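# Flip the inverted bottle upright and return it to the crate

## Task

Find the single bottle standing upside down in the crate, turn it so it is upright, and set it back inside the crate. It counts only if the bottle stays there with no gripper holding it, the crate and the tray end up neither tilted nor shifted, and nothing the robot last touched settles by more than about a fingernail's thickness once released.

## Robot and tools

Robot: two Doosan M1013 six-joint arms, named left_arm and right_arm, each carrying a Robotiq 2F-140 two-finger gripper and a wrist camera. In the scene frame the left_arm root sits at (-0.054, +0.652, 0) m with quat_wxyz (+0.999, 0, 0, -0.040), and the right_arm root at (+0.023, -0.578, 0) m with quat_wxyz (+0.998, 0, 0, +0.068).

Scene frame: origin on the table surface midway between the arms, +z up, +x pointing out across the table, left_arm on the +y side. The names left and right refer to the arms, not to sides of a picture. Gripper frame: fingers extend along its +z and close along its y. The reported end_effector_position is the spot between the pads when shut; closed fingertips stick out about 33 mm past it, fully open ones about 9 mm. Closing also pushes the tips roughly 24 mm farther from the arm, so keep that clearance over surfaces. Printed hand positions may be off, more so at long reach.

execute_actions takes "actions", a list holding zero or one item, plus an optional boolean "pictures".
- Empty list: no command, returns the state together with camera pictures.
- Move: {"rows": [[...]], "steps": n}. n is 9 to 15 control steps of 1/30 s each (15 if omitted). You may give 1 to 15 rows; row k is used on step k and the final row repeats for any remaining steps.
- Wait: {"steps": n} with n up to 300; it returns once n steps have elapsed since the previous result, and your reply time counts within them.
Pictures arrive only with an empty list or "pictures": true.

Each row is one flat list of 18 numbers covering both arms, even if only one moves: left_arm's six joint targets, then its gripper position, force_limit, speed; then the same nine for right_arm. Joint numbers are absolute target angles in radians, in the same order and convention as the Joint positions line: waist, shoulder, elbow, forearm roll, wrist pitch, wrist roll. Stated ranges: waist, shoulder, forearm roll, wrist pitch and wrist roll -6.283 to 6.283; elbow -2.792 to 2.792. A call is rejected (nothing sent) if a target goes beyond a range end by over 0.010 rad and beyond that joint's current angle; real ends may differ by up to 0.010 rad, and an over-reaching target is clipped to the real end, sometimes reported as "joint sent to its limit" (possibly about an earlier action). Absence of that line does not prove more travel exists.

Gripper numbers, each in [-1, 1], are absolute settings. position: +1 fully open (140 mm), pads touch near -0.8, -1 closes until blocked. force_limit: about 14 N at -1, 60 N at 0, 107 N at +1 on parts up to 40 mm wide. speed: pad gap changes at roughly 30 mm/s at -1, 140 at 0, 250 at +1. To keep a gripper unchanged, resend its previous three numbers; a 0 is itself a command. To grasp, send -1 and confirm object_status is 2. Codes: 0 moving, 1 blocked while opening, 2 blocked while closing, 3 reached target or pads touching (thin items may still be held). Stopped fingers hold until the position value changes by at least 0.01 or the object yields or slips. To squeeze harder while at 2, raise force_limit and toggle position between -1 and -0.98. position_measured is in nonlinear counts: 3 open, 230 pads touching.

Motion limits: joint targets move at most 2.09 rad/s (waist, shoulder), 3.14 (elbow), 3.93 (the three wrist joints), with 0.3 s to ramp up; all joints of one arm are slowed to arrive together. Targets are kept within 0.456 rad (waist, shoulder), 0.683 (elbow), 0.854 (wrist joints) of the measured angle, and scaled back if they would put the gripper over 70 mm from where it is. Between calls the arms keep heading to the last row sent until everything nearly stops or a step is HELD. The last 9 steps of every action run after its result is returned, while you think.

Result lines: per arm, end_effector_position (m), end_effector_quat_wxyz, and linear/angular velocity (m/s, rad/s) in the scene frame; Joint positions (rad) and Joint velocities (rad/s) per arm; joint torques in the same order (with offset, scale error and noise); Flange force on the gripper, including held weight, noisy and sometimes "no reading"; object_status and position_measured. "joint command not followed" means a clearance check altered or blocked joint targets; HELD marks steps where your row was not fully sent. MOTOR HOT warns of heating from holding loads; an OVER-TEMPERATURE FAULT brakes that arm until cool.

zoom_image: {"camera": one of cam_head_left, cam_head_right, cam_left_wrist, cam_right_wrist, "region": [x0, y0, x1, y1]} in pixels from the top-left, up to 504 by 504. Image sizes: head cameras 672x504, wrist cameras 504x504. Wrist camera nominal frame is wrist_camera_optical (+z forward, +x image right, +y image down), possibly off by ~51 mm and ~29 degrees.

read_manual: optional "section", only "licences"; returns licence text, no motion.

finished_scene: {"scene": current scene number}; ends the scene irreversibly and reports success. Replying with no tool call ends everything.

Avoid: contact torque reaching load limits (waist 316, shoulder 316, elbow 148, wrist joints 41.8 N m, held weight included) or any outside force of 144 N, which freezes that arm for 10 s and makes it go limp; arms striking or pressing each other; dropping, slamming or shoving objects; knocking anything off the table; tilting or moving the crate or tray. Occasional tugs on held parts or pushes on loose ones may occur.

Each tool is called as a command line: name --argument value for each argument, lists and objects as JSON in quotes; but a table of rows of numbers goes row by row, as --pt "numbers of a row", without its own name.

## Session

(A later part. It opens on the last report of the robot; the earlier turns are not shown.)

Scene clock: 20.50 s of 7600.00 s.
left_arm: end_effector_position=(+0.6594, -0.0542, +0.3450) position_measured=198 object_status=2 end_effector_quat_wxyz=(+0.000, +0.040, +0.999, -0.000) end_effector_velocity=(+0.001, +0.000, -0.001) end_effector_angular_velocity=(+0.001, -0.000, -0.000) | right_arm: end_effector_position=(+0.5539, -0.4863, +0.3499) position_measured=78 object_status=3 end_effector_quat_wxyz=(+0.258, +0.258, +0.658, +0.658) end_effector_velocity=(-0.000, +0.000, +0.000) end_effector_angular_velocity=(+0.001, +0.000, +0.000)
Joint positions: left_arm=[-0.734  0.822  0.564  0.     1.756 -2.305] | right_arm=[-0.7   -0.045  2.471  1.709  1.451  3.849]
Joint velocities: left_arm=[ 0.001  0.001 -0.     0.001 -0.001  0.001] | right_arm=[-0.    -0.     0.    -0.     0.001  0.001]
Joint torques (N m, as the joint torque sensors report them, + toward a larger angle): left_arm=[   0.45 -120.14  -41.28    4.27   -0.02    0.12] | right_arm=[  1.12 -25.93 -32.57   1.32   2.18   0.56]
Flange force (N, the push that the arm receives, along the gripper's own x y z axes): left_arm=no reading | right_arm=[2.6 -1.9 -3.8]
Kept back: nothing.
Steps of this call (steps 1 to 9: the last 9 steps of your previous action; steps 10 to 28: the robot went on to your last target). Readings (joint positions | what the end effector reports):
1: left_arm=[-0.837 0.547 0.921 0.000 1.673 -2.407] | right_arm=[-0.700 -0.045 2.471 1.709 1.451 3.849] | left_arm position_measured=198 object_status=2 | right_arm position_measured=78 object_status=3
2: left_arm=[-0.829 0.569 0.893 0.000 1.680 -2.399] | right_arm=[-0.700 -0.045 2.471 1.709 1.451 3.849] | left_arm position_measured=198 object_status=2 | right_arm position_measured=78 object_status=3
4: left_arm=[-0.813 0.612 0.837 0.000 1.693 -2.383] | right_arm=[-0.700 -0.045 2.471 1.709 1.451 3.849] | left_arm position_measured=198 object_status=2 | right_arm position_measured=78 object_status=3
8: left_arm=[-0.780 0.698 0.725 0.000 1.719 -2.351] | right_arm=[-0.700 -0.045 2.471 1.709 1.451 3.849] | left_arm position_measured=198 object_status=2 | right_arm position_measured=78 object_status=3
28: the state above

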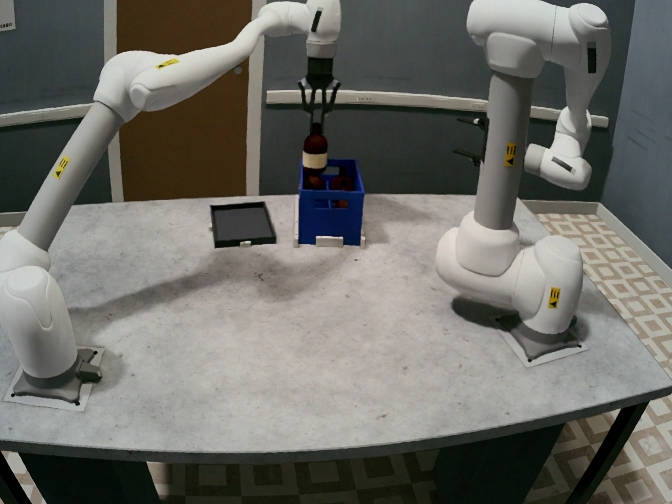

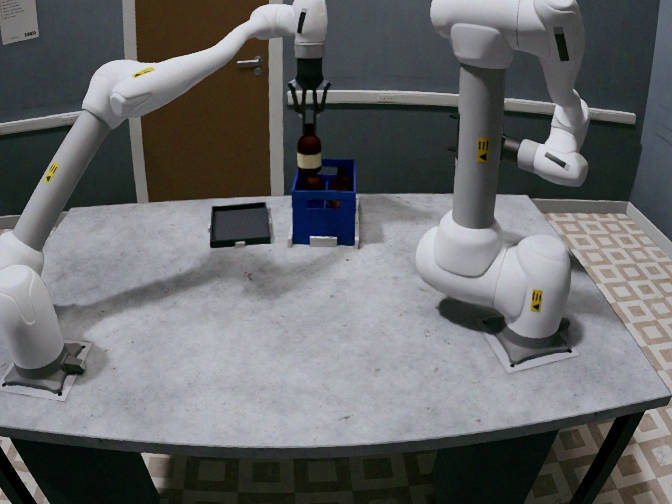

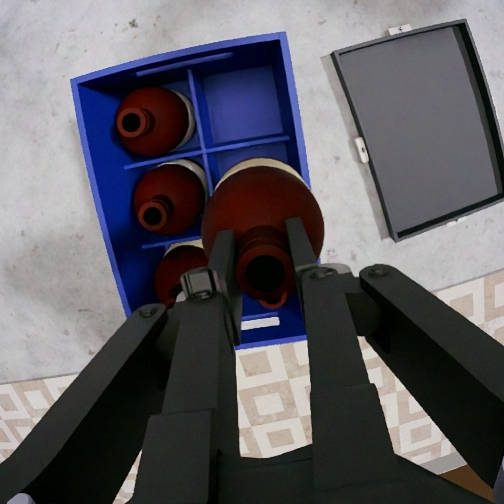

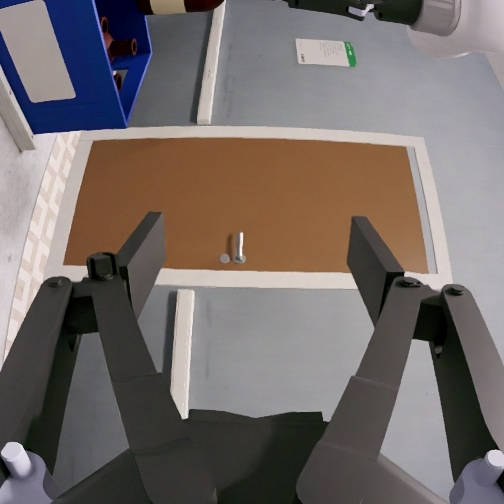

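execute_actions --actions '[{"rows": [[-0.7333,0.8337,0.5513,0,1.7566,-2.304,-1,0.4,-0.7,-0.7,-0.0449,2.471,1.7094,1.4512,3.8488,0.4,0.6,-0.6],[-0.7333,0.8337,0.5513,0,1.7566,-2.304,-1,0.4,-0.7,-0.7,-0.0449,2.471,1.7094,1.4512,3.8488,0.4,0.6,-0.6],[-0.7333,0.8337,0.5513,0,1.7566,-2.304,-1,0.4,-0.7,-0.7,-0.0449,2.471,1.7094,1.4512,3.8488,0.4,0.6,-0.6],[-0.7333,0.8337,0.5513,0,1.7566,-2.304,-1,0.4,-0.7,-0.7,-0.0449,2.471,1.7094,1.4512,3.8488,0.4,0.6,-0.6],[-0.7333,0.8337,0.5513,0,1.7566,-2.304,-1,0.4,-0.7,-0.7,-0.0449,2.471,1.7094,1.4512,3.8488,0.4,0.6,-0.6],[-0.7333,0.8315,0.5644,0,1.7457,-2.304,-1,0.4,-0.7,-0.7,-0.0449,2.471,1.7094,1.4512,3.8488,0.4,0.6,-0.6],[-0.7333,0.8293,0.5775,0,1.7348,-2.304,-1,0.4,-0.7,-0.7,-0.0449,2.471,1.7094,1.4512,3.8488,0.4,0.6,-0.6],[-0.7333,0.8271,0.5906,0,1.7240,-2.304,-1,0.4,-0.7,-0.7,-0.0449,2.471,1.7094,1.4512,3.8488,0.4,0.6,-0.6],[-0.7333,0.8249,0.6036,0,1.7131,-2.304,-1,0.4,-0.7,-0.7,-0.0449,2.471,1.7094,1.4512,3.8488,0.4,0.6,-0.6],[-0.7333,0.8227,0.6167,0,1.7022,-2.304,-1,0.4,-0.7,-0.7,-0.0449,2.471,1.7094,1.4512,3.8488,0.4,0.6,-0.6],[-0.7333,0.8205,0.6298,0,1.6913,-2.304,-1,0.4,-0.7,-0.7,-0.0449,2.471,1.7094,1.4512,3.8488,0.4,0.6,-0.6]], "steps": 15}]'

execute_actions --actions '[{"steps": 16}]' --pictures true

zoom_image --camera "cam_left_wrist" --region '[100, 40, 420, 320]'

Scene clock: 22.83 s of 7600.00 s.
left_arm: end_effector_position=(+0.6630, -0.0567, +0.3404) position_measured=198 object_status=2 end_effector_quat_wxyz=(-0.000, +0.040, +0.999, +0.000) end_effector_velocity=(+0.003, +0.001, -0.008) end_effector_angular_velocity=(+0.006, +0.005, +0.001) | right_arm: end_effector_position=(+0.5539, -0.4863, +0.3499) position_measured=78 object_status=3 end_effector_quat_wxyz=(+0.258, +0.258, +0.658, +0.658) end_effector_velocity=(+0.000, -0.001, +0.000) end_effector_angular_velocity=(-0.001, -0.001, -0.000)
Joint positions: left_arm=[-0.733  0.832  0.553 -0.     1.756 -2.304] | right_arm=[-0.7   -0.045  2.471  1.709  1.451  3.849]
Joint velocities: left_arm=[ 0.002  0.007  0.001  0.001 -0.     0.001] | right_arm=[-0.     0.001 -0.001 -0.    -0.    -0.001]
Joint torques (N m, as the joint torque sensors report them, + toward a larger angle): left_arm=[  -1.62 -123.61  -40.29    4.74    0.6    -0.03] | right_arm=[  1.72 -25.33 -32.27   1.26   2.05   0.55]
Flange force (N, the push that the arm receives, along the gripper's own x y z axes): left_arm=no reading | right_arm=[2.3 -0.9 -5.7]
Steps of this call (steps 1 to 15: the robot went on to your last target; steps 16 to 64: nothing new was sent; steps 65 to 70: the first 6 steps of this action). Readings (joint positions | what the end effector reports):
65: left_arm=[-0.734 0.822 0.564 -0.000 1.756 -2.305] | right_arm=[-0.700 -0.045 2.471 1.709 1.451 3.849] | left_arm position_measured=198 object_status=2 | right_arm position_measured=78 object_status=3
66: left_arm=[-0.734 0.824 0.561 -0.000 1.756 -2.305] | right_arm=[-0.700 -0.045 2.471 1.709 1.451 3.849] | left_arm position_measured=198 object_status=2 | right_arm position_measured=78 object_status=3
68: left_arm=[-0.734 0.830 0.555 -0.000 1.756 -2.304] | right_arm=[-0.700 -0.045 2.471 1.709 1.451 3.849] | left_arm position_measured=198 object_status=2 | right_arm position_measured=78 object_status=3
70: the state above

Scene clock: 23.37 s of 7600.00 s.
left_arm: end_effector_position=(+0.6635, -0.0571, +0.3101) position_measured=198 object_status=2 end_effector_quat_wxyz=(-0.000, +0.040, +0.999, -0.000) end_effector_velocity=(+0.000, +0.000, -0.001) end_effector_angular_velocity=(-0.000, -0.002, +0.001) | right_arm: end_effector_position=(+0.5539, -0.4863, +0.3499) position_measured=78 object_status=3 end_effector_quat_wxyz=(+0.258, +0.258, +0.658, +0.658) end_effector_velocity=(+0.000, -0.000, -0.000) end_effector_angular_velocity=(+0.001, +0.001, -0.000)
Joint positions: left_arm=[-0.733  0.821  0.629 -0.     1.692 -2.304] | right_arm=[-0.7   -0.045  2.471  1.709  1.451  3.849]
Joint velocities: left_arm=[-0.    -0.001  0.003  0.001 -0.003 -0.001] | right_arm=[-0.     0.001  0.     0.     0.     0.   ]
Joint torques (N m, as the joint torque sensors report them, + toward a larger angle): left_arm=[  -0.64 -120.4   -40.06    4.36    0.43    0.06] | right_arm=[  1.04 -25.43 -32.29   1.47   2.06   0.57]
Flange force (N, the push that the arm receives, along the gripper's own x y z axes): left_arm=[-12.0 -9.1 -3.3] | right_arm=[2.5 -1.3 -4.1]
Kept back: nothing.
Steps of this call (steps 1 to 9: the last 9 steps of your previous action; steps 10 to 16: the robot went on to your last target). Readings (joint positions | what the end effector reports):
1: left_arm=[-0.733 0.832 0.555 -0.000 1.755 -2.304] | right_arm=[-0.700 -0.045 2.471 1.709 1.451 3.849] | left_arm position_measured=198 object_status=2 | right_arm position_measured=78 object_status=3
2: left_arm=[-0.733 0.832 0.561 -0.000 1.750 -2.304] | right_arm=[-0.700 -0.045 2.471 1.709 1.451 3.849] | left_arm position_measured=198 object_status=2 | right_arm position_measured=78 object_status=3
4: left_arm=[-0.733 0.829 0.579 -0.000 1.734 -2.304] | right_arm=[-0.700 -0.045 2.471 1.709 1.451 3.849] | left_arm position_measured=198 object_status=2 | right_arm position_measured=78 object_status=3
8: left_arm=[-0.733 0.823 0.619 -0.000 1.701 -2.304] | right_arm=[-0.700 -0.045 2.471 1.709 1.451 3.849] | left_arm position_measured=198 object_status=2 | right_arm position_measured=78 object_status=3
16: the state above

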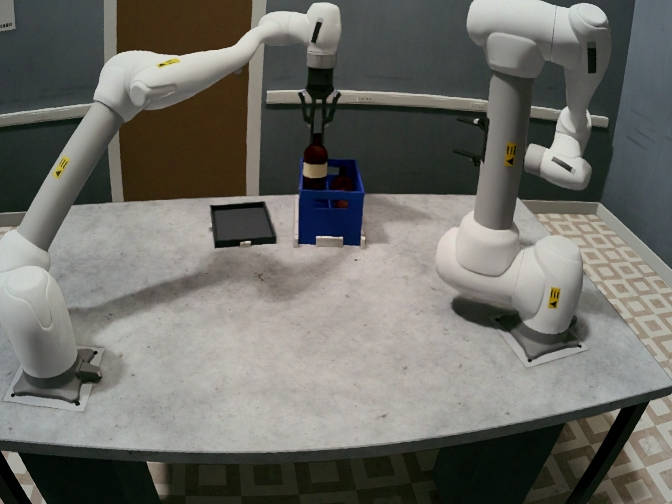

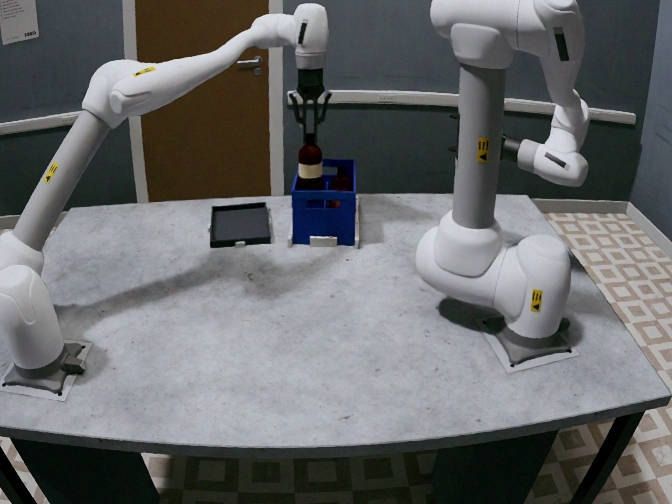

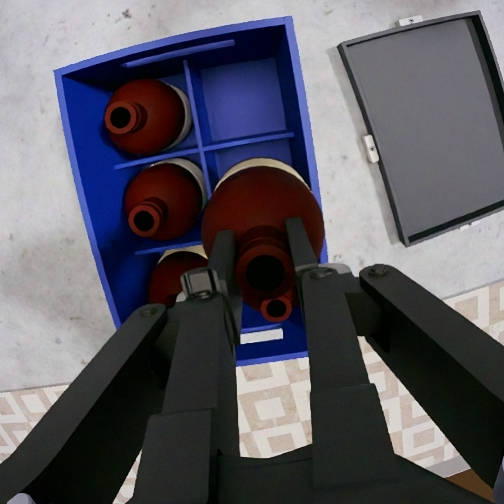

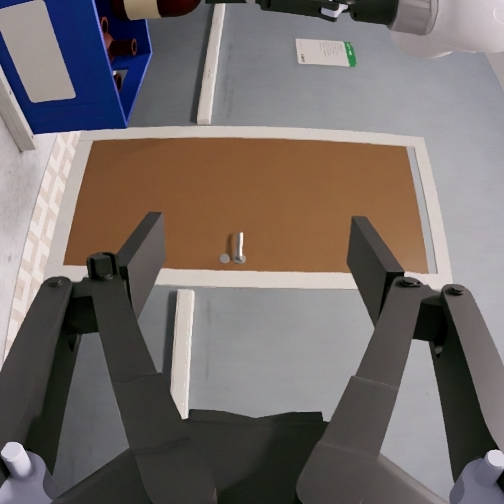

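Region (100, 40, 420, 320) of cam_left_wrist's 504x504 image, scaled by 1.575, with more detail than that image has; it fills the top 441 rows of this view, and the rest is white.

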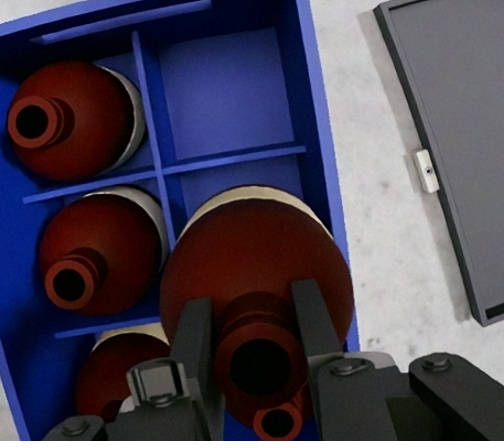

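execute_actions --actions '[{"rows": [[-0.7333,0.8192,0.6404,0,1.6820,-2.304,-1,0.4,-0.7,-0.7,-0.0449,2.471,1.7094,1.4512,3.8488,0.4,0.6,-0.6],[-0.7333,0.8180,0.6511,0,1.6725,-2.304,-1,0.4,-0.7,-0.7,-0.0449,2.471,1.7094,1.4512,3.8488,0.4,0.6,-0.6],[-0.7333,0.8169,0.6617,0,1.6630,-2.304,-1,0.4,-0.7,-0.7,-0.0449,2.471,1.7094,1.4512,3.8488,0.4,0.6,-0.6],[-0.7333,0.8159,0.6723,0,1.6534,-2.304,-1,0.4,-0.7,-0.7,-0.0449,2.471,1.7094,1.4512,3.8488,0.4,0.6,-0.6],[-0.7333,0.8149,0.6830,0,1.6437,-2.304,-1,0.4,-0.7,-0.7,-0.0449,2.471,1.7094,1.4512,3.8488,0.4,0.6,-0.6],[-0.7333,0.8140,0.6936,0,1.6340,-2.304,-1,0.4,-0.7,-0.7,-0.0449,2.471,1.7094,1.4512,3.8488,0.4,0.6,-0.6],[-0.7333,0.8132,0.7042,0,1.6242,-2.304,-1,0.4,-0.7,-0.7,-0.0449,2.471,1.7094,1.4512,3.8488,0.4,0.6,-0.6],[-0.7333,0.8125,0.7148,0,1.6143,-2.304,-1,0.4,-0.7,-0.7,-0.0449,2.471,1.7094,1.4512,3.8488,0.4,0.6,-0.6],[-0.7333,0.8119,0.7255,0,1.6042,-2.304,-1,0.4,-0.7,-0.7,-0.0449,2.471,1.7094,1.4512,3.8488,0.4,0.6,-0.6],[-0.7333,0.8113,0.7361,0,1.5942,-2.304,-1,0.4,-0.7,-0.7,-0.0449,2.471,1.7094,1.4512,3.8488,0.4,0.6,-0.6]], "steps": 15}]'

execute_actions --actions '[{"steps": 15}]' --pictures true

zoom_image --camera "cam_left_wrist" --region '[100, 40, 420, 320]'

Scene clock: 24.87 s of 7600.00 s.
left_arm: end_effector_position=(+0.6637, -0.0573, +0.2959) position_measured=198 object_status=2 end_effector_quat_wxyz=(+0.000, +0.040, +0.999, +0.000) end_effector_velocity=(-0.001, -0.001, -0.125) end_effector_angular_velocity=(+0.001, +0.003, -0.001) | right_arm: end_effector_position=(+0.5539, -0.4863, +0.3499) position_measured=78 object_status=3 end_effector_quat_wxyz=(+0.258, +0.258, +0.658, +0.658) end_effector_velocity=(-0.000, +0.000, +0.001) end_effector_angular_velocity=(-0.000, -0.002, +0.001)
Joint positions: left_arm=[-0.733  0.817  0.661  0.     1.663 -2.304] | right_arm=[-0.7   -0.045  2.471  1.709  1.451  3.849]
Joint velocities: left_arm=[-0.001 -0.026  0.273 -0.001 -0.243  0.   ] | right_arm=[-0.    -0.001 -0.    -0.     0.001 -0.   ]
Joint torques (N m, as the joint torque sensors report them, + toward a larger angle): left_arm=[   0.74 -120.86  -39.36    4.13   -0.06   -0.05] | right_arm=[  1.25 -25.99 -32.33   1.44   2.15   0.5 ]
Flange force (N, the push that the arm receives, along the gripper's own x y z axes): left_arm=[-14.9 -13.9 -3.1] | right_arm=[1.9 -1.4 -4.2]
Steps of this call (steps 1 to 15: the robot went on to your last target; steps 16 to 39: nothing new was sent; steps 40 to 45: the first 6 steps of this action). Readings (joint positions | what the end effector reports):
40: left_arm=[-0.733 0.820 0.630 0.000 1.691 -2.304] | right_arm=[-0.700 -0.045 2.471 1.709 1.451 3.849] | left_arm position_measured=198 object_status=2 | right_arm position_measured=78 object_status=3
41: left_arm=[-0.733 0.820 0.633 0.000 1.689 -2.304] | right_arm=[-0.700 -0.045 2.471 1.709 1.451 3.849] | left_arm position_measured=198 object_status=2 | right_arm position_measured=78 object_status=3
43: left_arm=[-0.733 0.819 0.644 0.000 1.678 -2.304] | right_arm=[-0.700 -0.045 2.471 1.709 1.451 3.849] | left_arm position_measured=198 object_status=2 | right_arm position_measured=78 object_status=3
45: the state above

Scene clock: 25.37 s of 7600.00 s.
left_arm: end_effector_position=(+0.6635, -0.0571, +0.2601) position_measured=198 object_status=2 end_effector_quat_wxyz=(+0.000, +0.040, +0.999, +0.000) end_effector_velocity=(-0.000, -0.000, -0.001) end_effector_angular_velocity=(-0.000, -0.000, -0.001) | right_arm: end_effector_position=(+0.5539, -0.4863, +0.3499) position_measured=78 object_status=3 end_effector_quat_wxyz=(+0.258, +0.258, +0.658, +0.658) end_effector_velocity=(-0.000, -0.000, -0.000) end_effector_angular_velocity=(-0.000, +0.000, -0.000)
Joint positions: left_arm=[-0.733  0.811  0.736  0.     1.594 -2.304] | right_arm=[-0.7   -0.045  2.471  1.709  1.451  3.849]
Joint velocities: left_arm=[-0.001 -0.     0.003 -0.    -0.003  0.   ] | right_arm=[-0.001  0.     0.001 -0.     0.    -0.   ]
Joint torques (N m, as the joint torque sensors report them, + toward a larger angle): left_arm=[   0.34 -120.89  -42.79    4.39   -0.23    0.17] | right_arm=[  1.66 -25.22 -32.39   1.41   2.14   0.52]
Flange force (N, the push that the arm receives, along the gripper's own x y z axes): left_arm=[-3.5 -4.2 1.0] | right_arm=[2.8 -0.8 -5.9]
Kept back: nothing.
Steps of this call (steps 1 to 9: the last 9 steps of your previous action; steps 10 to 15: the robot went on to your last target). Readings (joint positions | what the end effector reports):
1: left_arm=[-0.733 0.816 0.671 0.000 1.655 -2.304] | right_arm=[-0.700 -0.045 2.471 1.709 1.451 3.849] | left_arm position_measured=198 object_status=2 | right_arm position_measured=78 object_status=3
2: left_arm=[-0.733 0.815 0.681 0.000 1.646 -2.304] | right_arm=[-0.700 -0.045 2.471 1.709 1.451 3.849] | left_arm position_measured=198 object_status=2 | right_arm position_measured=78 object_status=3
4: left_arm=[-0.733 0.814 0.701 0.000 1.627 -2.304] | right_arm=[-0.700 -0.045 2.471 1.709 1.451 3.849] | left_arm position_measured=198 object_status=2 | right_arm position_measured=78 object_status=3
8: left_arm=[-0.733 0.812 0.731 0.000 1.600 -2.304] | right_arm=[-0.700 -0.045 2.471 1.709 1.451 3.849] | left_arm position_measured=198 object_status=2 | right_arm position_measured=78 object_status=3
15: the state above

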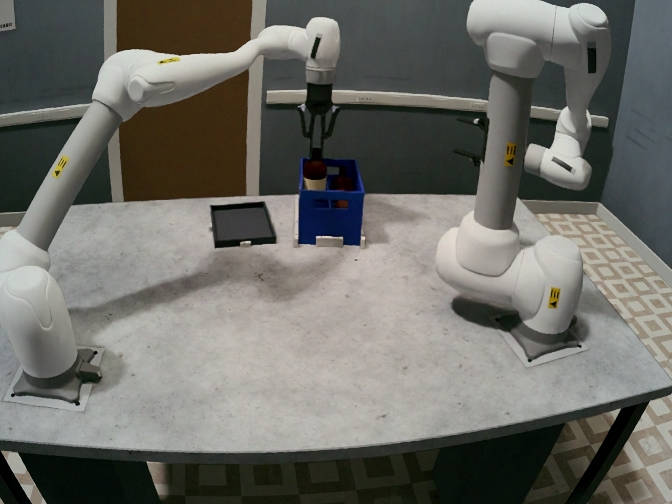

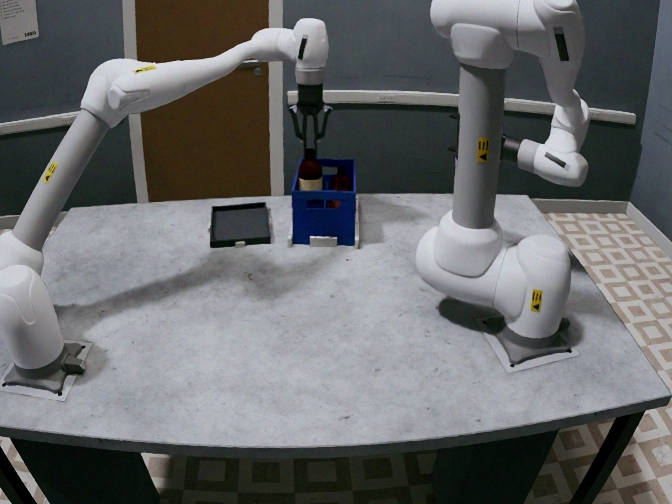

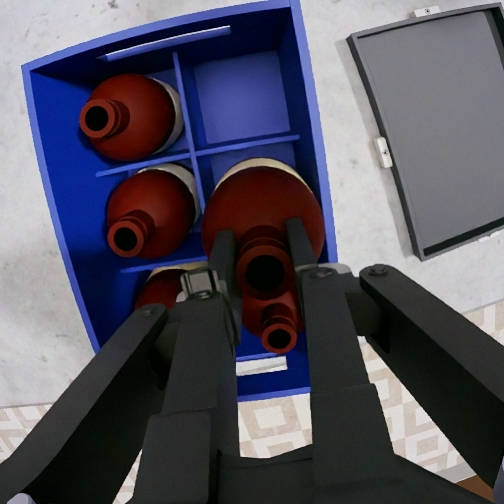

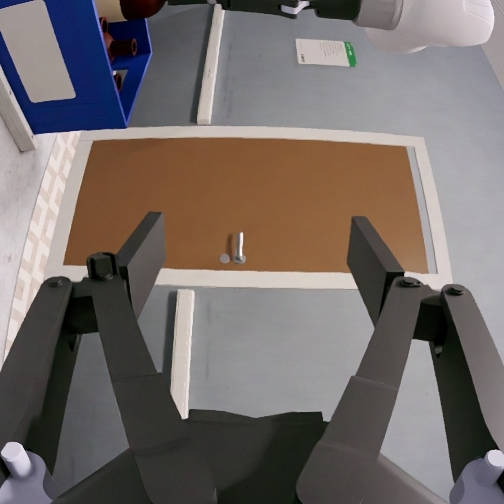

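Region (100, 40, 420, 320) of cam_left_wrist's 504x504 image, scaled by 1.575, with more detail than that image has; it fills the top 441 rows of this view, and the rest is white.

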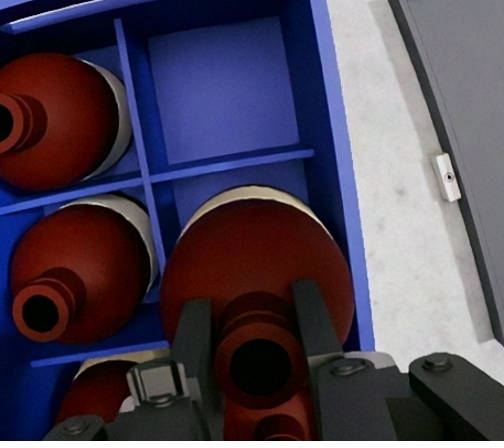

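execute_actions --actions '[{"rows": [[-0.7344,0.8086,0.7498,0,1.5832,-2.305,-1,0.4,-0.7,-0.7,-0.0449,2.471,1.7094,1.4512,3.8488,0.4,0.6,-0.6],[-0.7344,0.8086,0.7498,0,1.5832,-2.305,-1,0.4,-0.7,-0.7,-0.0449,2.471,1.7094,1.4512,3.8488,0.4,0.6,-0.6],[-0.7355,0.8059,0.7636,0,1.5721,-2.306,-1,0.4,-0.7,-0.7,-0.0449,2.471,1.7094,1.4512,3.8488,0.4,0.6,-0.6],[-0.7355,0.8059,0.7636,0,1.5721,-2.306,-1,0.4,-0.7,-0.7,-0.0449,2.471,1.7094,1.4512,3.8488,0.4,0.6,-0.6],[-0.7355,0.8059,0.7636,0,1.5721,-2.306,-1,0.4,-0.7,-0.7,-0.0449,2.471,1.7094,1.4512,3.8488,0.4,0.6,-0.6],[-0.7355,0.8061,0.7702,0,1.5653,-2.306,-1,0.4,-0.7,-0.7,-0.0449,2.471,1.7094,1.4512,3.8488,0.4,0.6,-0.6],[-0.7355,0.8063,0.7768,0,1.5585,-2.306,-1,0.4,-0.7,-0.7,-0.0449,2.471,1.7094,1.4512,3.8488,0.4,0.6,-0.6],[-0.7355,0.8065,0.7835,0,1.5516,-2.306,-1,0.4,-0.7,-0.7,-0.0449,2.471,1.7094,1.4512,3.8488,0.4,0.6,-0.6],[-0.7355,0.8068,0.7901,0,1.5447,-2.306,-1,0.4,-0.7,-0.7,-0.0449,2.471,1.7094,1.4512,3.8488,0.4,0.6,-0.6],[-0.7355,0.8071,0.7967,0,1.5378,-2.306,-1,0.4,-0.7,-0.7,-0.0449,2.471,1.7094,1.4512,3.8488,0.4,0.6,-0.6],[-0.7355,0.8074,0.8033,0,1.5309,-2.306,-1,0.4,-0.7,-0.7,-0.0449,2.471,1.7094,1.4512,3.8488,0.4,0.6,-0.6],[-0.7355,0.8078,0.8099,0,1.5239,-2.306,-1,0.4,-0.7,-0.7,-0.0449,2.471,1.7094,1.4512,3.8488,0.4,0.6,-0.6],[-0.7355,0.8082,0.8166,0,1.5168,-2.306,-1,0.4,-0.7,-0.7,-0.0449,2.471,1.7094,1.4512,3.8488,0.4,0.6,-0.6],[-0.7355,0.8086,0.8232,0,1.5098,-2.306,-1,0.4,-0.7,-0.7,-0.0449,2.471,1.7094,1.4512,3.8488,0.4,0.6,-0.6],[-0.7355,0.8090,0.8298,0,1.5028,-2.306,-1,0.4,-0.7,-0.7,-0.0449,2.471,1.7094,1.4512,3.8488,0.4,0.6,-0.6]], "steps": 15}]'

execute_actions --actions '[{"steps": 18}]' --pictures true

zoom_image --camera "cam_left_wrist" --region '[100, 40, 420, 320]'

Scene clock: 27.47 s of 7600.00 s.
left_arm: end_effector_position=(+0.6614, -0.0569, +0.2520) position_measured=198 object_status=2 end_effector_quat_wxyz=(-0.000, +0.040, +0.999, +0.000) end_effector_velocity=(-0.012, -0.000, -0.042) end_effector_angular_velocity=(+0.004, +0.001, +0.000) | right_arm: end_effector_position=(+0.5539, -0.4863, +0.3499) position_measured=78 object_status=3 end_effector_quat_wxyz=(+0.258, +0.258, +0.658, +0.658) end_effector_velocity=(-0.000, +0.000, +0.000) end_effector_angular_velocity=(+0.001, -0.000, -0.001)
Joint positions: left_arm=[-0.735  0.807  0.758 -0.     1.577 -2.305] | right_arm=[-0.7   -0.045  2.471  1.709  1.451  3.849]
Joint velocities: left_arm=[-0.009 -0.016  0.104  0.002 -0.083 -0.009] | right_arm=[-0.    -0.001  0.001  0.001 -0.     0.   ]
Joint torques (N m, as the joint torque sensors report them, + toward a larger angle): left_arm=[   3.1  -122.72  -44.9     4.6     0.19    0.26] | right_arm=[  1.27 -25.98 -32.21   1.49   2.05   0.43]
Flange force (N, the push that the arm receives, along the gripper's own x y z axes): left_arm=[0.0 -2.6 1.1] | right_arm=[1.6 -1.4 -4.6]
Steps of this call (steps 1 to 15: the robot went on to your last target; steps 16 to 57: nothing new was sent; steps 58 to 63: the first 6 steps of this action). Readings (joint positions | what the end effector reports):
58: left_arm=[-0.733 0.811 0.736 -0.000 1.594 -2.304] | right_arm=[-0.700 -0.045 2.471 1.709 1.451 3.849] | left_arm position_measured=198 object_status=2 | right_arm position_measured=78 object_status=3
59: left_arm=[-0.733 0.811 0.739 -0.000 1.591 -2.304] | right_arm=[-0.700 -0.045 2.471 1.709 1.451 3.849] | left_arm position_measured=198 object_status=2 | right_arm position_measured=78 object_status=3
61: left_arm=[-0.734 0.809 0.749 -0.000 1.584 -2.304] | right_arm=[-0.700 -0.045 2.471 1.709 1.451 3.849] | left_arm position_measured=198 object_status=2 | right_arm position_measured=78 object_status=3
63: the state above

Scene clock: 28.07 s of 7600.00 s.
left_arm: end_effector_position=(+0.6605, -0.0572, +0.2102) position_measured=198 object_status=2 end_effector_quat_wxyz=(+0.000, +0.040, +0.999, -0.000) end_effector_velocity=(-0.000, -0.001, -0.003) end_effector_angular_velocity=(-0.002, +0.001, +0.001) | right_arm: end_effector_position=(+0.5539, -0.4863, +0.3499) position_measured=78 object_status=3 end_effector_quat_wxyz=(+0.258, +0.258, +0.658, +0.658) end_effector_velocity=(+0.000, -0.000, -0.001) end_effector_angular_velocity=(+0.000, +0.001, -0.001)
Joint positions: left_arm=[-0.735  0.809  0.829 -0.     1.503 -2.306] | right_arm=[-0.7   -0.045  2.471  1.709  1.451  3.849]
Joint velocities: left_arm=[ 0.     0.     0.004 -0.002 -0.005 -0.001] | right_arm=[-0.     0.002 -0.     0.    -0.001 -0.   ]
Joint torques (N m, as the joint torque sensors report them, + toward a larger angle): left_arm=[   0.39 -122.06  -41.99    4.38    0.27    0.1 ] | right_arm=[  1.56 -25.88 -31.84   1.39   2.01   0.66]
Flange force (N, the push that the arm receives, along the gripper's own x y z axes): left_arm=[-7.3 -6.7 1.3] | right_arm=[0.4 -2.2 -5.1]
Kept back: nothing.
Steps of this call (steps 1 to 9: the last 9 steps of your previous action; steps 10 to 18: the robot went on to your last target). Readings (joint positions | what the end effector reports):
1: left_arm=[-0.735 0.807 0.761 -0.000 1.573 -2.306] | right_arm=[-0.700 -0.045 2.471 1.709 1.451 3.849] | left_arm position_measured=198 object_status=2 | right_arm position_measured=78 object_status=3
2: left_arm=[-0.735 0.806 0.766 -0.000 1.569 -2.306] | right_arm=[-0.700 -0.045 2.471 1.709 1.451 3.849] | left_arm position_measured=198 object_status=2 | right_arm position_measured=78 object_status=3
4: left_arm=[-0.735 0.806 0.777 -0.000 1.558 -2.306] | right_arm=[-0.700 -0.045 2.471 1.709 1.451 3.849] | left_arm position_measured=198 object_status=2 | right_arm position_measured=78 object_status=3
8: left_arm=[-0.735 0.807 0.802 -0.000 1.532 -2.306] | right_arm=[-0.700 -0.045 2.471 1.709 1.451 3.849] | left_arm position_measured=198 object_status=2 | right_arm position_measured=78 object_status=3
18: the state above

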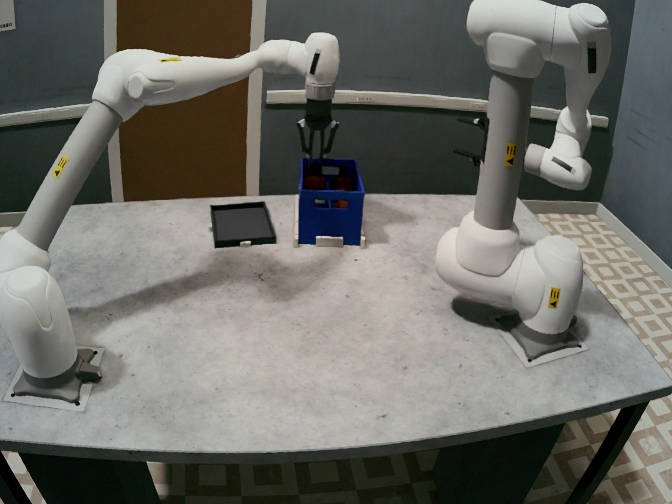

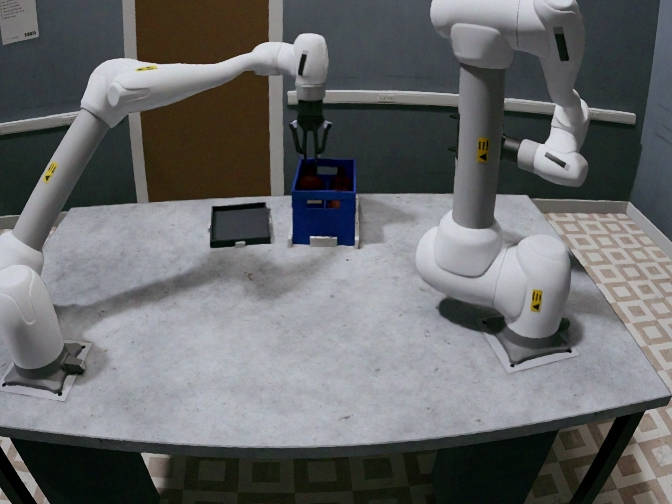

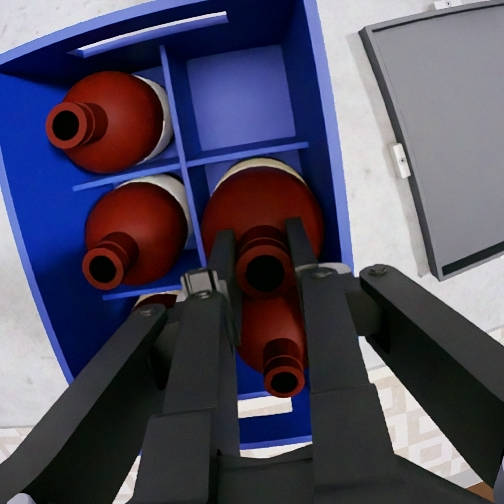

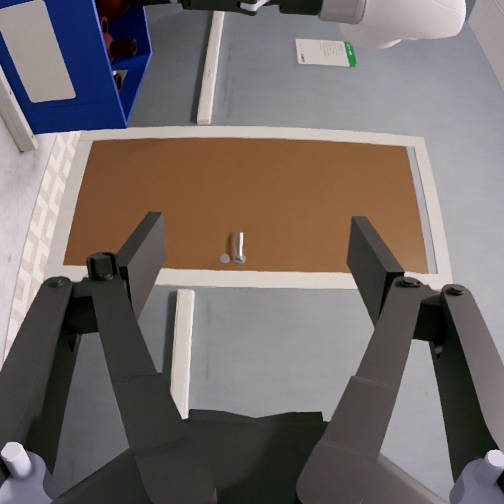

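Region (100, 40, 420, 320) of cam_left_wrist's 504x504 image, scaled by 1.575, with more detail than that image has; it fills the top 441 rows of this view, and the rest is white.

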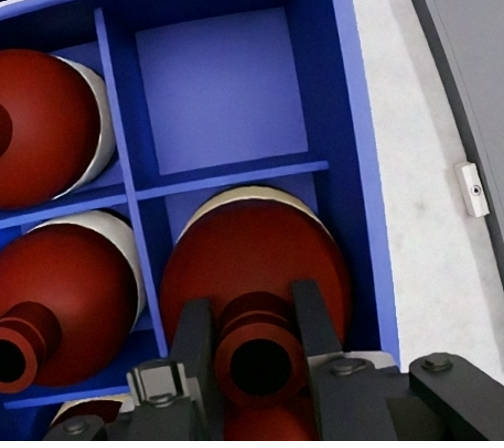

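execute_actions --actions '[{"rows": [[-0.7355,0.8097,0.8352,0,1.4967,-2.306,-1,0.4,-0.7,-0.7,-0.0449,2.471,1.7094,1.4512,3.8488,0.4,0.6,-0.6],[-0.7355,0.8104,0.8406,0,1.4906,-2.306,-1,0.4,-0.7,-0.7,-0.0449,2.471,1.7094,1.4512,3.8488,0.4,0.6,-0.6],[-0.7355,0.8111,0.8460,0,1.4845,-2.306,-1,0.4,-0.7,-0.7,-0.0449,2.471,1.7094,1.4512,3.8488,0.4,0.6,-0.6],[-0.7355,0.8119,0.8514,0,1.4783,-2.306,-1,0.4,-0.7,-0.7,-0.0449,2.471,1.7094,1.4512,3.8488,0.4,0.6,-0.6],[-0.7355,0.8127,0.8568,0,1.4721,-2.306,-1,0.4,-0.7,-0.7,-0.0449,2.471,1.7094,1.4512,3.8488,0.4,0.6,-0.6],[-0.7355,0.8135,0.8621,0,1.4660,-2.306,-1,0.4,-0.7,-0.7,-0.0449,2.471,1.7094,1.4512,3.8488,0.4,0.6,-0.6],[-0.7355,0.8143,0.8675,0,1.4598,-2.306,-1,0.4,-0.7,-0.7,-0.0449,2.471,1.7094,1.4512,3.8488,0.4,0.6,-0.6],[-0.7355,0.8152,0.8729,0,1.4535,-2.306,-1,0.4,-0.7,-0.7,-0.0449,2.471,1.7094,1.4512,3.8488,0.4,0.6,-0.6],[-0.7355,0.8160,0.8783,0,1.4473,-2.306,-1,0.4,-0.7,-0.7,-0.0449,2.471,1.7094,1.4512,3.8488,0.4,0.6,-0.6],[-0.7355,0.8169,0.8837,0,1.4410,-2.306,-1,0.4,-0.7,-0.7,-0.0449,2.471,1.7094,1.4512,3.8488,0.4,0.6,-0.6]], "steps": 15}]'

execute_actions --actions '[{"steps": 15}]'

Scene clock: 29.50 s of 7600.00 s.
left_arm: end_effector_position=(+0.6606, -0.0572, +0.1982) position_measured=198 object_status=2 end_effector_quat_wxyz=(+0.000, +0.040, +0.999, +0.000) end_effector_velocity=(-0.001, -0.000, -0.100) end_effector_angular_velocity=(+0.002, +0.002, -0.001) | right_arm: end_effector_position=(+0.5539, -0.4863, +0.3499) position_measured=78 object_status=3 end_effector_quat_wxyz=(+0.258, +0.258, +0.658, +0.658) end_effector_velocity=(-0.000, +0.001, +0.000) end_effector_angular_velocity=(-0.000, -0.001, +0.001)
Joint positions: left_arm=[-0.736  0.811  0.847  0.     1.484 -2.306] | right_arm=[-0.7   -0.045  2.471  1.709  1.451  3.849]
Joint velocities: left_arm=[-0.001  0.021  0.143  0.    -0.16   0.001] | right_arm=[ 0.001 -0.001  0.     0.001  0.    -0.   ]
Joint torques (N m, as the joint torque sensors report them, + toward a larger angle): left_arm=[   0.09 -117.54  -41.8     4.15   -0.06    0.02] | right_arm=[  1.13 -25.54 -32.05   1.47   2.09   0.59]
Flange force (N, the push that the arm receives, along the gripper's own x y z axes): left_arm=[-0.9 -1.1 2.2] | right_arm=[2.8 -0.1 -4.1]
Steps of this call (steps 1 to 15: the robot went on to your last target; steps 16 to 37: nothing new was sent; steps 38 to 43: the first 6 steps of this action). Readings (joint positions | what the end effector reports):
38: left_arm=[-0.736 0.809 0.830 0.000 1.503 -2.306] | right_arm=[-0.700 -0.045 2.471 1.709 1.451 3.849] | left_arm position_measured=198 object_status=2 | right_arm position_measured=78 object_status=3
39: left_arm=[-0.736 0.809 0.831 0.000 1.501 -2.306] | right_arm=[-0.700 -0.045 2.471 1.709 1.451 3.849] | left_arm position_measured=198 object_status=2 | right_arm position_measured=78 object_status=3
41: left_arm=[-0.736 0.810 0.838 0.000 1.494 -2.306] | right_arm=[-0.700 -0.045 2.471 1.709 1.451 3.849] | left_arm position_measured=198 object_status=2 | right_arm position_measured=78 object_status=3
43: the state above

Scene clock: 30.00 s of 7600.00 s.
left_arm: end_effector_position=(+0.6605, -0.0571, +0.1721) position_measured=198 object_status=2 end_effector_quat_wxyz=(+0.000, +0.040, +0.999, +0.000) end_effector_velocity=(+0.000, +0.001, -0.002) end_effector_angular_velocity=(+0.002, +0.001, +0.002) | right_arm: end_effector_position=(+0.5539, -0.4863, +0.3499) position_measured=78 object_status=3 end_effector_quat_wxyz=(+0.258, +0.258, +0.658, +0.658) end_effector_velocity=(+0.000, -0.000, -0.000) end_effector_angular_velocity=(+0.000, +0.000, +0.000)
Joint positions: left_arm=[-0.736  0.817  0.884  0.     1.441 -2.306] | right_arm=[-0.7   -0.045  2.471  1.709  1.451  3.849]
Joint velocities: left_arm=[ 0.001  0.     0.003  0.001 -0.001 -0.001] | right_arm=[ 0.     0.001 -0.001  0.     0.    -0.   ]
Joint torques (N m, as the joint torque sensors report them, + toward a larger angle): left_arm=[  -0.24 -120.57  -41.88    4.25    0.11    0.08] | right_arm=[  1.05 -26.06 -32.38   1.4    2.12   0.48]
Flange force (N, the push that the arm receives, along the gripper's own x y z axes): left_arm=[-4.3 -3.5 2.0] | right_arm=[1.9 -1.9 -3.6]
Kept back: nothing.
Steps of this call (steps 1 to 9: the last 9 steps of your previous action; steps 10 to 15: the robot went on to your last target). Readings (joint positions | what the end effector reports):
1: left_arm=[-0.736 0.812 0.852 0.000 1.478 -2.306] | right_arm=[-0.700 -0.045 2.471 1.709 1.451 3.849] | left_arm position_measured=198 object_status=2 | right_arm position_measured=78 object_status=3
2: left_arm=[-0.736 0.813 0.857 0.000 1.472 -2.306] | right_arm=[-0.700 -0.045 2.471 1.709 1.451 3.849] | left_arm position_measured=198 object_status=2 | right_arm position_measured=78 object_status=3
4: left_arm=[-0.736 0.814 0.867 0.000 1.460 -2.306] | right_arm=[-0.700 -0.045 2.471 1.709 1.451 3.849] | left_arm position_measured=198 object_status=2 | right_arm position_measured=78 object_status=3
8: left_arm=[-0.736 0.817 0.881 0.000 1.444 -2.306] | right_arm=[-0.700 -0.045 2.471 1.709 1.451 3.849] | left_arm position_measured=198 object_status=2 | right_arm position_measured=78 object_status=3
15: the state above

execute_actions --actions '[{"rows": [[-0.7355,0.8175,0.8863,0,1.4378,-2.306,-1,0.4,-0.7,-0.7,-0.0449,2.471,1.7094,1.4512,3.8488,0.4,0.6,-0.6]], "steps": 9}]'

execute_actions --actions '[{"steps": 12}]'

Scene clock: 30.37 s of 7600.00 s.
left_arm: end_effector_position=(+0.6604, -0.0571, +0.1720) position_measured=198 object_status=2 end_effector_quat_wxyz=(-0.000, +0.040, +0.999, +0.000) end_effector_velocity=(+0.000, +0.000, +0.001) end_effector_angular_velocity=(-0.001, -0.001, +0.001) | right_arm: end_effector_position=(+0.5539, -0.4863, +0.3499) position_measured=78 object_status=3 end_effector_quat_wxyz=(+0.258, +0.258, +0.658, +0.658) end_effector_velocity=(-0.000, +0.000, +0.000) end_effector_angular_velocity=(-0.000, -0.001, +0.001)
Joint positions: left_arm=[-0.736  0.817  0.884  0.     1.441 -2.306] | right_arm=[-0.7   -0.045  2.471  1.709  1.451  3.849]
Joint velocities: left_arm=[ 0.    -0.001  0.     0.    -0.001 -0.001] | right_arm=[ 0.001 -0.    -0.    -0.001  0.    -0.   ]
Joint torques (N m, as the joint torque sensors report them, + toward a larger angle): left_arm=[   0.18 -120.69  -41.65    4.32    0.05    0.03] | right_arm=[  1.5  -26.38 -32.45   1.37   2.08   0.57]
Flange force (N, the push that the arm receives, along the gripper's own x y z axes): left_arm=[-4.9 -4.4 1.6] | right_arm=[1.5 -2.7 -4.7]
Kept back: the last 9 steps of this action.
Steps of this call (steps 1 to 11: the robot went on to your last target). Readings (joint positions | what the end effector reports):
1: left_arm=[-0.736 0.817 0.884 0.000 1.441 -2.306] | right_arm=[-0.700 -0.045 2.471 1.709 1.451 3.849] | left_arm position_measured=198 object_status=2 | right_arm position_measured=78 object_status=3
2: left_arm=[-0.736 0.817 0.884 0.000 1.441 -2.306] | right_arm=[-0.700 -0.045 2.471 1.709 1.451 3.849] | left_arm position_measured=198 object_status=2 | right_arm position_measured=78 object_status=3
4: left_arm=[-0.736 0.817 0.884 0.000 1.441 -2.306] | right_arm=[-0.700 -0.045 2.471 1.709 1.451 3.849] | left_arm position_measured=198 object_status=2 | right_arm position_measured=78 object_status=3
8: left_arm=[-0.736 0.817 0.884 0.000 1.441 -2.306] | right_arm=[-0.700 -0.045 2.471 1.709 1.451 3.849] | left_arm position_measured=198 object_status=2 | right_arm position_measured=78 object_status=3
11: the state above

Scene clock: 30.77 s of 7600.00 s.
left_arm: end_effector_position=(+0.6604, -0.0571, +0.1700) position_measured=198 object_status=2 end_effector_quat_wxyz=(-0.000, +0.040, +0.999, -0.000) end_effector_velocity=(+0.001, -0.000, +0.000) end_effector_angular_velocity=(-0.002, -0.002, +0.002) | right_arm: end_effector_position=(+0.5539, -0.4863, +0.3499) position_measured=78 object_status=3 end_effector_quat_wxyz=(+0.258, +0.258, +0.658, +0.658) end_effector_velocity=(+0.000, -0.000, -0.000) end_effector_angular_velocity=(-0.000, +0.000, -0.001)
Joint positions: left_arm=[-0.736  0.817  0.886 -0.     1.438 -2.306] | right_arm=[-0.7   -0.045  2.471  1.709  1.451  3.849]
Joint velocities: left_arm=[ 0.001  0.    -0.    -0.    -0.002 -0.001] | right_arm=[-0. -0.  0.  0. -0.  0.]
Joint torques (N m, as the joint torque sensors report them, + toward a larger angle): left_arm=[   0.04 -120.4   -41.82    4.29    0.14    0.1 ] | right_arm=[  1.15 -26.17 -31.94   1.52   2.23   0.51]
Flange force (N, the push that the arm receives, along the gripper's own x y z axes): left_arm=[-3.9 -3.3 1.6] | right_arm=[0.8 -1.8 -3.8]
Kept back: nothing.
Steps of this call (steps 1 to 9: the last 9 steps of your previous action; steps 10 to 12: the robot went on to your last target). Readings (joint positions | what the end effector reports):
1: left_arm=[-0.736 0.817 0.884 0.000 1.441 -2.306] | right_arm=[-0.700 -0.045 2.471 1.709 1.451 3.849] | left_arm position_measured=198 object_status=2 | right_arm position_measured=78 object_status=3
2: left_arm=[-0.736 0.817 0.884 0.000 1.440 -2.306] | right_arm=[-0.700 -0.045 2.471 1.709 1.451 3.849] | left_arm position_measured=198 object_status=2 | right_arm position_measured=78 object_status=3
4: left_arm=[-0.736 0.817 0.886 -0.000 1.439 -2.306] | right_arm=[-0.700 -0.045 2.471 1.709 1.451 3.849] | left_arm position_measured=198 object_status=2 | right_arm position_measured=78 object_status=3
8: left_arm=[-0.736 0.817 0.886 -0.000 1.438 -2.306] | right_arm=[-0.700 -0.045 2.471 1.709 1.451 3.849] | left_arm position_measured=198 object_status=2 | right_arm position_measured=78 object_status=3
12: the state above

execute_actions --actions '[{"rows": [[-0.7355,0.8179,0.8883,0,1.4354,-2.306,-1,0.4,-0.7,-0.7,-0.0449,2.471,1.7094,1.4512,3.8488,0.4,0.6,-0.6]], "steps": 9}]'

execute_actions --actions '[{"steps": 11}]'

Scene clock: 31.07 s of 7600.00 s.
left_arm: end_effector_position=(+0.6604, -0.0571, +0.1700) position_measured=198 object_status=2 end_effector_quat_wxyz=(-0.000, +0.040, +0.999, -0.000) end_effector_velocity=(+0.000, +0.000, +0.001) end_effector_angular_velocity=(-0.000, -0.001, +0.000) | right_arm: end_effector_position=(+0.5539, -0.4863, +0.3499) position_measured=78 object_status=3 end_effector_quat_wxyz=(+0.258, +0.258, +0.658, +0.658) end_effector_velocity=(+0.000, -0.000, +0.001) end_effector_angular_velocity=(-0.001, -0.001, -0.001)
Joint positions: left_arm=[-0.736  0.817  0.886 -0.     1.438 -2.306] | right_arm=[-0.7   -0.045  2.471  1.709  1.451  3.849]
Joint velocities: left_arm=[ 0.    -0.    -0.001  0.     0.001  0.   ] | right_arm=[-0.    -0.001 -0.     0.    -0.001 -0.   ]
Joint torques (N m, as the joint torque sensors report them, + toward a larger angle): left_arm=[   0.07 -120.33  -41.84    4.38    0.1     0.12] | right_arm=[  0.39 -26.47 -32.36   1.38   1.99   0.5 ]
Flange force (N, the push that the arm receives, along the gripper's own x y z axes): left_arm=[-3.8 -3.2 1.6] | right_arm=[1.6 -2.6 -1.8]
Kept back: the last 9 steps of this action.
Steps of this call (steps 1 to 9: the robot went on to your last target). Readings (joint positions | what the end effector reports):
1: left_arm=[-0.736 0.817 0.886 -0.000 1.438 -2.306] | right_arm=[-0.700 -0.045 2.471 1.709 1.451 3.849] | left_arm position_measured=198 object_status=2 | right_arm position_measured=78 object_status=3
2: left_arm=[-0.736 0.817 0.886 -0.000 1.438 -2.306] | right_arm=[-0.700 -0.045 2.471 1.709 1.451 3.849] | left_arm position_measured=198 object_status=2 | right_arm position_measured=78 object_status=3
4: left_arm=[-0.736 0.817 0.886 -0.000 1.438 -2.306] | right_arm=[-0.700 -0.045 2.471 1.709 1.451 3.849] | left_arm position_measured=198 object_status=2 | right_arm position_measured=78 object_status=3
8: left_arm=[-0.736 0.817 0.886 -0.000 1.438 -2.306] | right_arm=[-0.700 -0.045 2.471 1.709 1.451 3.849] | left_arm position_measured=198 object_status=2 | right_arm position_measured=78 object_status=3
9: the state above

Scene clock: 31.43 s of 7600.00 s.
left_arm: end_effector_position=(+0.6604, -0.0571, +0.1685) position_measured=198 object_status=2 end_effector_quat_wxyz=(-0.000, +0.040, +0.999, -0.000) end_effector_velocity=(+0.000, +0.000, -0.000) end_effector_angular_velocity=(-0.000, -0.001, +0.002) | right_arm: end_effector_position=(+0.5539, -0.4863, +0.3499) position_measured=78 object_status=3 end_effector_quat_wxyz=(+0.258, +0.258, +0.658, +0.658) end_effector_velocity=(-0.000, -0.000, +0.000) end_effector_angular_velocity=(-0.001, -0.000, -0.001)
Joint positions: left_arm=[-0.736  0.818  0.888 -0.     1.435 -2.306] | right_arm=[-0.7   -0.045  2.471  1.709  1.451  3.849]
Joint velocities: left_arm=[ 0.     0.     0.     0.    -0.001 -0.001] | right_arm=[-0.    -0.001  0.     0.    -0.001 -0.   ]
Joint torques (N m, as the joint torque sensors report them, + toward a larger angle): left_arm=[  -0.01 -121.02  -41.39    4.28    0.11    0.05] | right_arm=[  1.37 -25.41 -32.21   1.29   2.13   0.46]
Flange force (N, the push that the arm receives, along the gripper's own x y z axes): left_arm=[-6.3 -5.1 1.2] | right_arm=[3.0 0.0 -4.5]
Kept back: nothing.
Steps of this call (steps 1 to 9: the last 9 steps of your previous action; steps 10 to 11: the robot went on to your last target). Readings (joint positions | what the end effector reports):
1: left_arm=[-0.736 0.818 0.886 -0.000 1.438 -2.306] | right_arm=[-0.700 -0.045 2.471 1.709 1.451 3.849] | left_arm position_measured=198 object_status=2 | right_arm position_measured=78 object_status=3
2: left_arm=[-0.736 0.818 0.887 -0.000 1.437 -2.306] | right_arm=[-0.700 -0.045 2.471 1.709 1.451 3.849] | left_arm position_measured=198 object_status=2 | right_arm position_measured=78 object_status=3
4: left_arm=[-0.736 0.818 0.888 -0.000 1.436 -2.306] | right_arm=[-0.700 -0.045 2.471 1.709 1.451 3.849] | left_arm position_measured=198 object_status=2 | right_arm position_measured=78 object_status=3
8: left_arm=[-0.736 0.818 0.888 -0.000 1.436 -2.306] | right_arm=[-0.700 -0.045 2.471 1.709 1.451 3.849] | left_arm position_measured=198 object_status=2 | right_arm position_measured=78 object_status=3
11: the state above

execute_actions --actions '[{"rows": [[-0.7355,0.8183,0.8903,0,1.4330,-2.306,-1,0.4,-0.7,-0.7,-0.0449,2.471,1.7094,1.4512,3.8488,0.4,0.6,-0.6]], "steps": 9}]'

execute_actions --actions '[{"steps": 11}]'

Scene clock: 31.73 s of 7600.00 s.
left_arm: end_effector_position=(+0.6604, -0.0571, +0.1684) position_measured=198 object_status=2 end_effector_quat_wxyz=(-0.000, +0.040, +0.999, -0.000) end_effector_velocity=(-0.001, -0.001, +0.000) end_effector_angular_velocity=(-0.001, +0.002, +0.001) | right_arm: end_effector_position=(+0.5539, -0.4863, +0.3499) position_measured=78 object_status=3 end_effector_quat_wxyz=(+0.258, +0.258, +0.658, +0.658) end_effector_velocity=(+0.000, -0.000, -0.000) end_effector_angular_velocity=(+0.001, +0.002, -0.000)
Joint positions: left_arm=[-0.736  0.818  0.888 -0.     1.435 -2.306] | right_arm=[-0.7   -0.045  2.471  1.709  1.451  3.849]
Joint velocities: left_arm=[-0.     0.    -0.001 -0.002  0.001 -0.001] | right_arm=[ 0.     0.001  0.     0.    -0.001  0.001]
Joint torques (N m, as the joint torque sensors report them, + toward a larger angle): left_arm=[   0.38 -120.64  -41.69    4.19    0.17    0.03] | right_arm=[  0.74 -25.06 -32.24   1.43   2.07   0.55]
Flange force (N, the push that the arm receives, along the gripper's own x y z axes): left_arm=[-4.6 -4.5 2.3] | right_arm=[3.4 -0.4 -3.3]
Kept back: the last 9 steps of this action.
Steps of this call (steps 1 to 9: the robot went on to your last target). Readings (joint positions | what the end effector reports):
1: left_arm=[-0.736 0.818 0.888 -0.000 1.435 -2.306] | right_arm=[-0.700 -0.045 2.471 1.709 1.451 3.849] | left_arm position_measured=198 object_status=2 | right_arm position_measured=78 object_status=3
2: left_arm=[-0.736 0.818 0.888 -0.000 1.435 -2.306] | right_arm=[-0.700 -0.045 2.471 1.709 1.451 3.849] | left_arm position_measured=198 object_status=2 | right_arm position_measured=78 object_status=3
4: left_arm=[-0.736 0.818 0.888 -0.000 1.435 -2.306] | right_arm=[-0.700 -0.045 2.471 1.709 1.451 3.849] | left_arm position_measured=198 object_status=2 | right_arm position_measured=78 object_status=3
8: left_arm=[-0.736 0.818 0.888 -0.000 1.435 -2.306] | right_arm=[-0.700 -0.045 2.471 1.709 1.451 3.849] | left_arm position_measured=198 object_status=2 | right_arm position_measured=78 object_status=3
9: the state above

Scene clock: 32.10 s of 7600.00 s.
left_arm: end_effector_position=(+0.6604, -0.0571, +0.1671) position_measured=198 object_status=2 end_effector_quat_wxyz=(+0.000, +0.040, +0.999, -0.000) end_effector_velocity=(-0.000, +0.001, -0.001) end_effector_angular_velocity=(+0.002, +0.001, +0.000) | right_arm: end_effector_position=(+0.5539, -0.4863, +0.3499) position_measured=78 object_status=3 end_effector_quat_wxyz=(+0.258, +0.258, +0.658, +0.658) end_effector_velocity=(+0.000, -0.000, -0.000) end_effector_angular_velocity=(-0.000, +0.000, +0.000)
Joint positions: left_arm=[-0.736  0.818  0.89  -0.     1.433 -2.306] | right_arm=[-0.7   -0.045  2.471  1.709  1.451  3.849]
Joint velocities: left_arm=[-0.     0.     0.002  0.    -0.001 -0.   ] | right_arm=[ 0.     0.001 -0.    -0.     0.    -0.001]
Joint torques (N m, as the joint torque sensors report them, + toward a larger angle): left_arm=[  -0.85 -109.43  -36.62    3.83   -0.15   -0.02] | right_arm=[  1.39 -25.2  -32.05   1.42   2.1    0.57]
Flange force (N, the push that the arm receives, along the gripper's own x y z axes): left_arm=[-2.7 -0.9 -7.9] | right_arm=[2.4 -0.6 -4.9]
Kept back: nothing.
Steps of this call (steps 1 to 9: the last 9 steps of your previous action; steps 10 to 11: the robot went on to your last target). Readings (joint positions | what the end effector reports):
1: left_arm=[-0.736 0.818 0.888 -0.000 1.435 -2.306] | right_arm=[-0.700 -0.045 2.471 1.709 1.451 3.849] | left_arm position_measured=198 object_status=2 | right_arm position_measured=78 object_status=3
2: left_arm=[-0.736 0.818 0.889 -0.000 1.435 -2.306] | right_arm=[-0.700 -0.045 2.471 1.709 1.451 3.849] | left_arm position_measured=198 object_status=2 | right_arm position_measured=78 object_status=3
4: left_arm=[-0.736 0.818 0.890 -0.000 1.434 -2.306] | right_arm=[-0.700 -0.045 2.471 1.709 1.451 3.849] | left_arm position_measured=198 object_status=2 | right_arm position_measured=78 object_status=3
8: left_arm=[-0.736 0.818 0.890 -0.000 1.433 -2.306] | right_arm=[-0.700 -0.045 2.471 1.709 1.451 3.849] | left_arm position_measured=198 object_status=2 | right_arm position_measured=78 object_status=3
11: the state above


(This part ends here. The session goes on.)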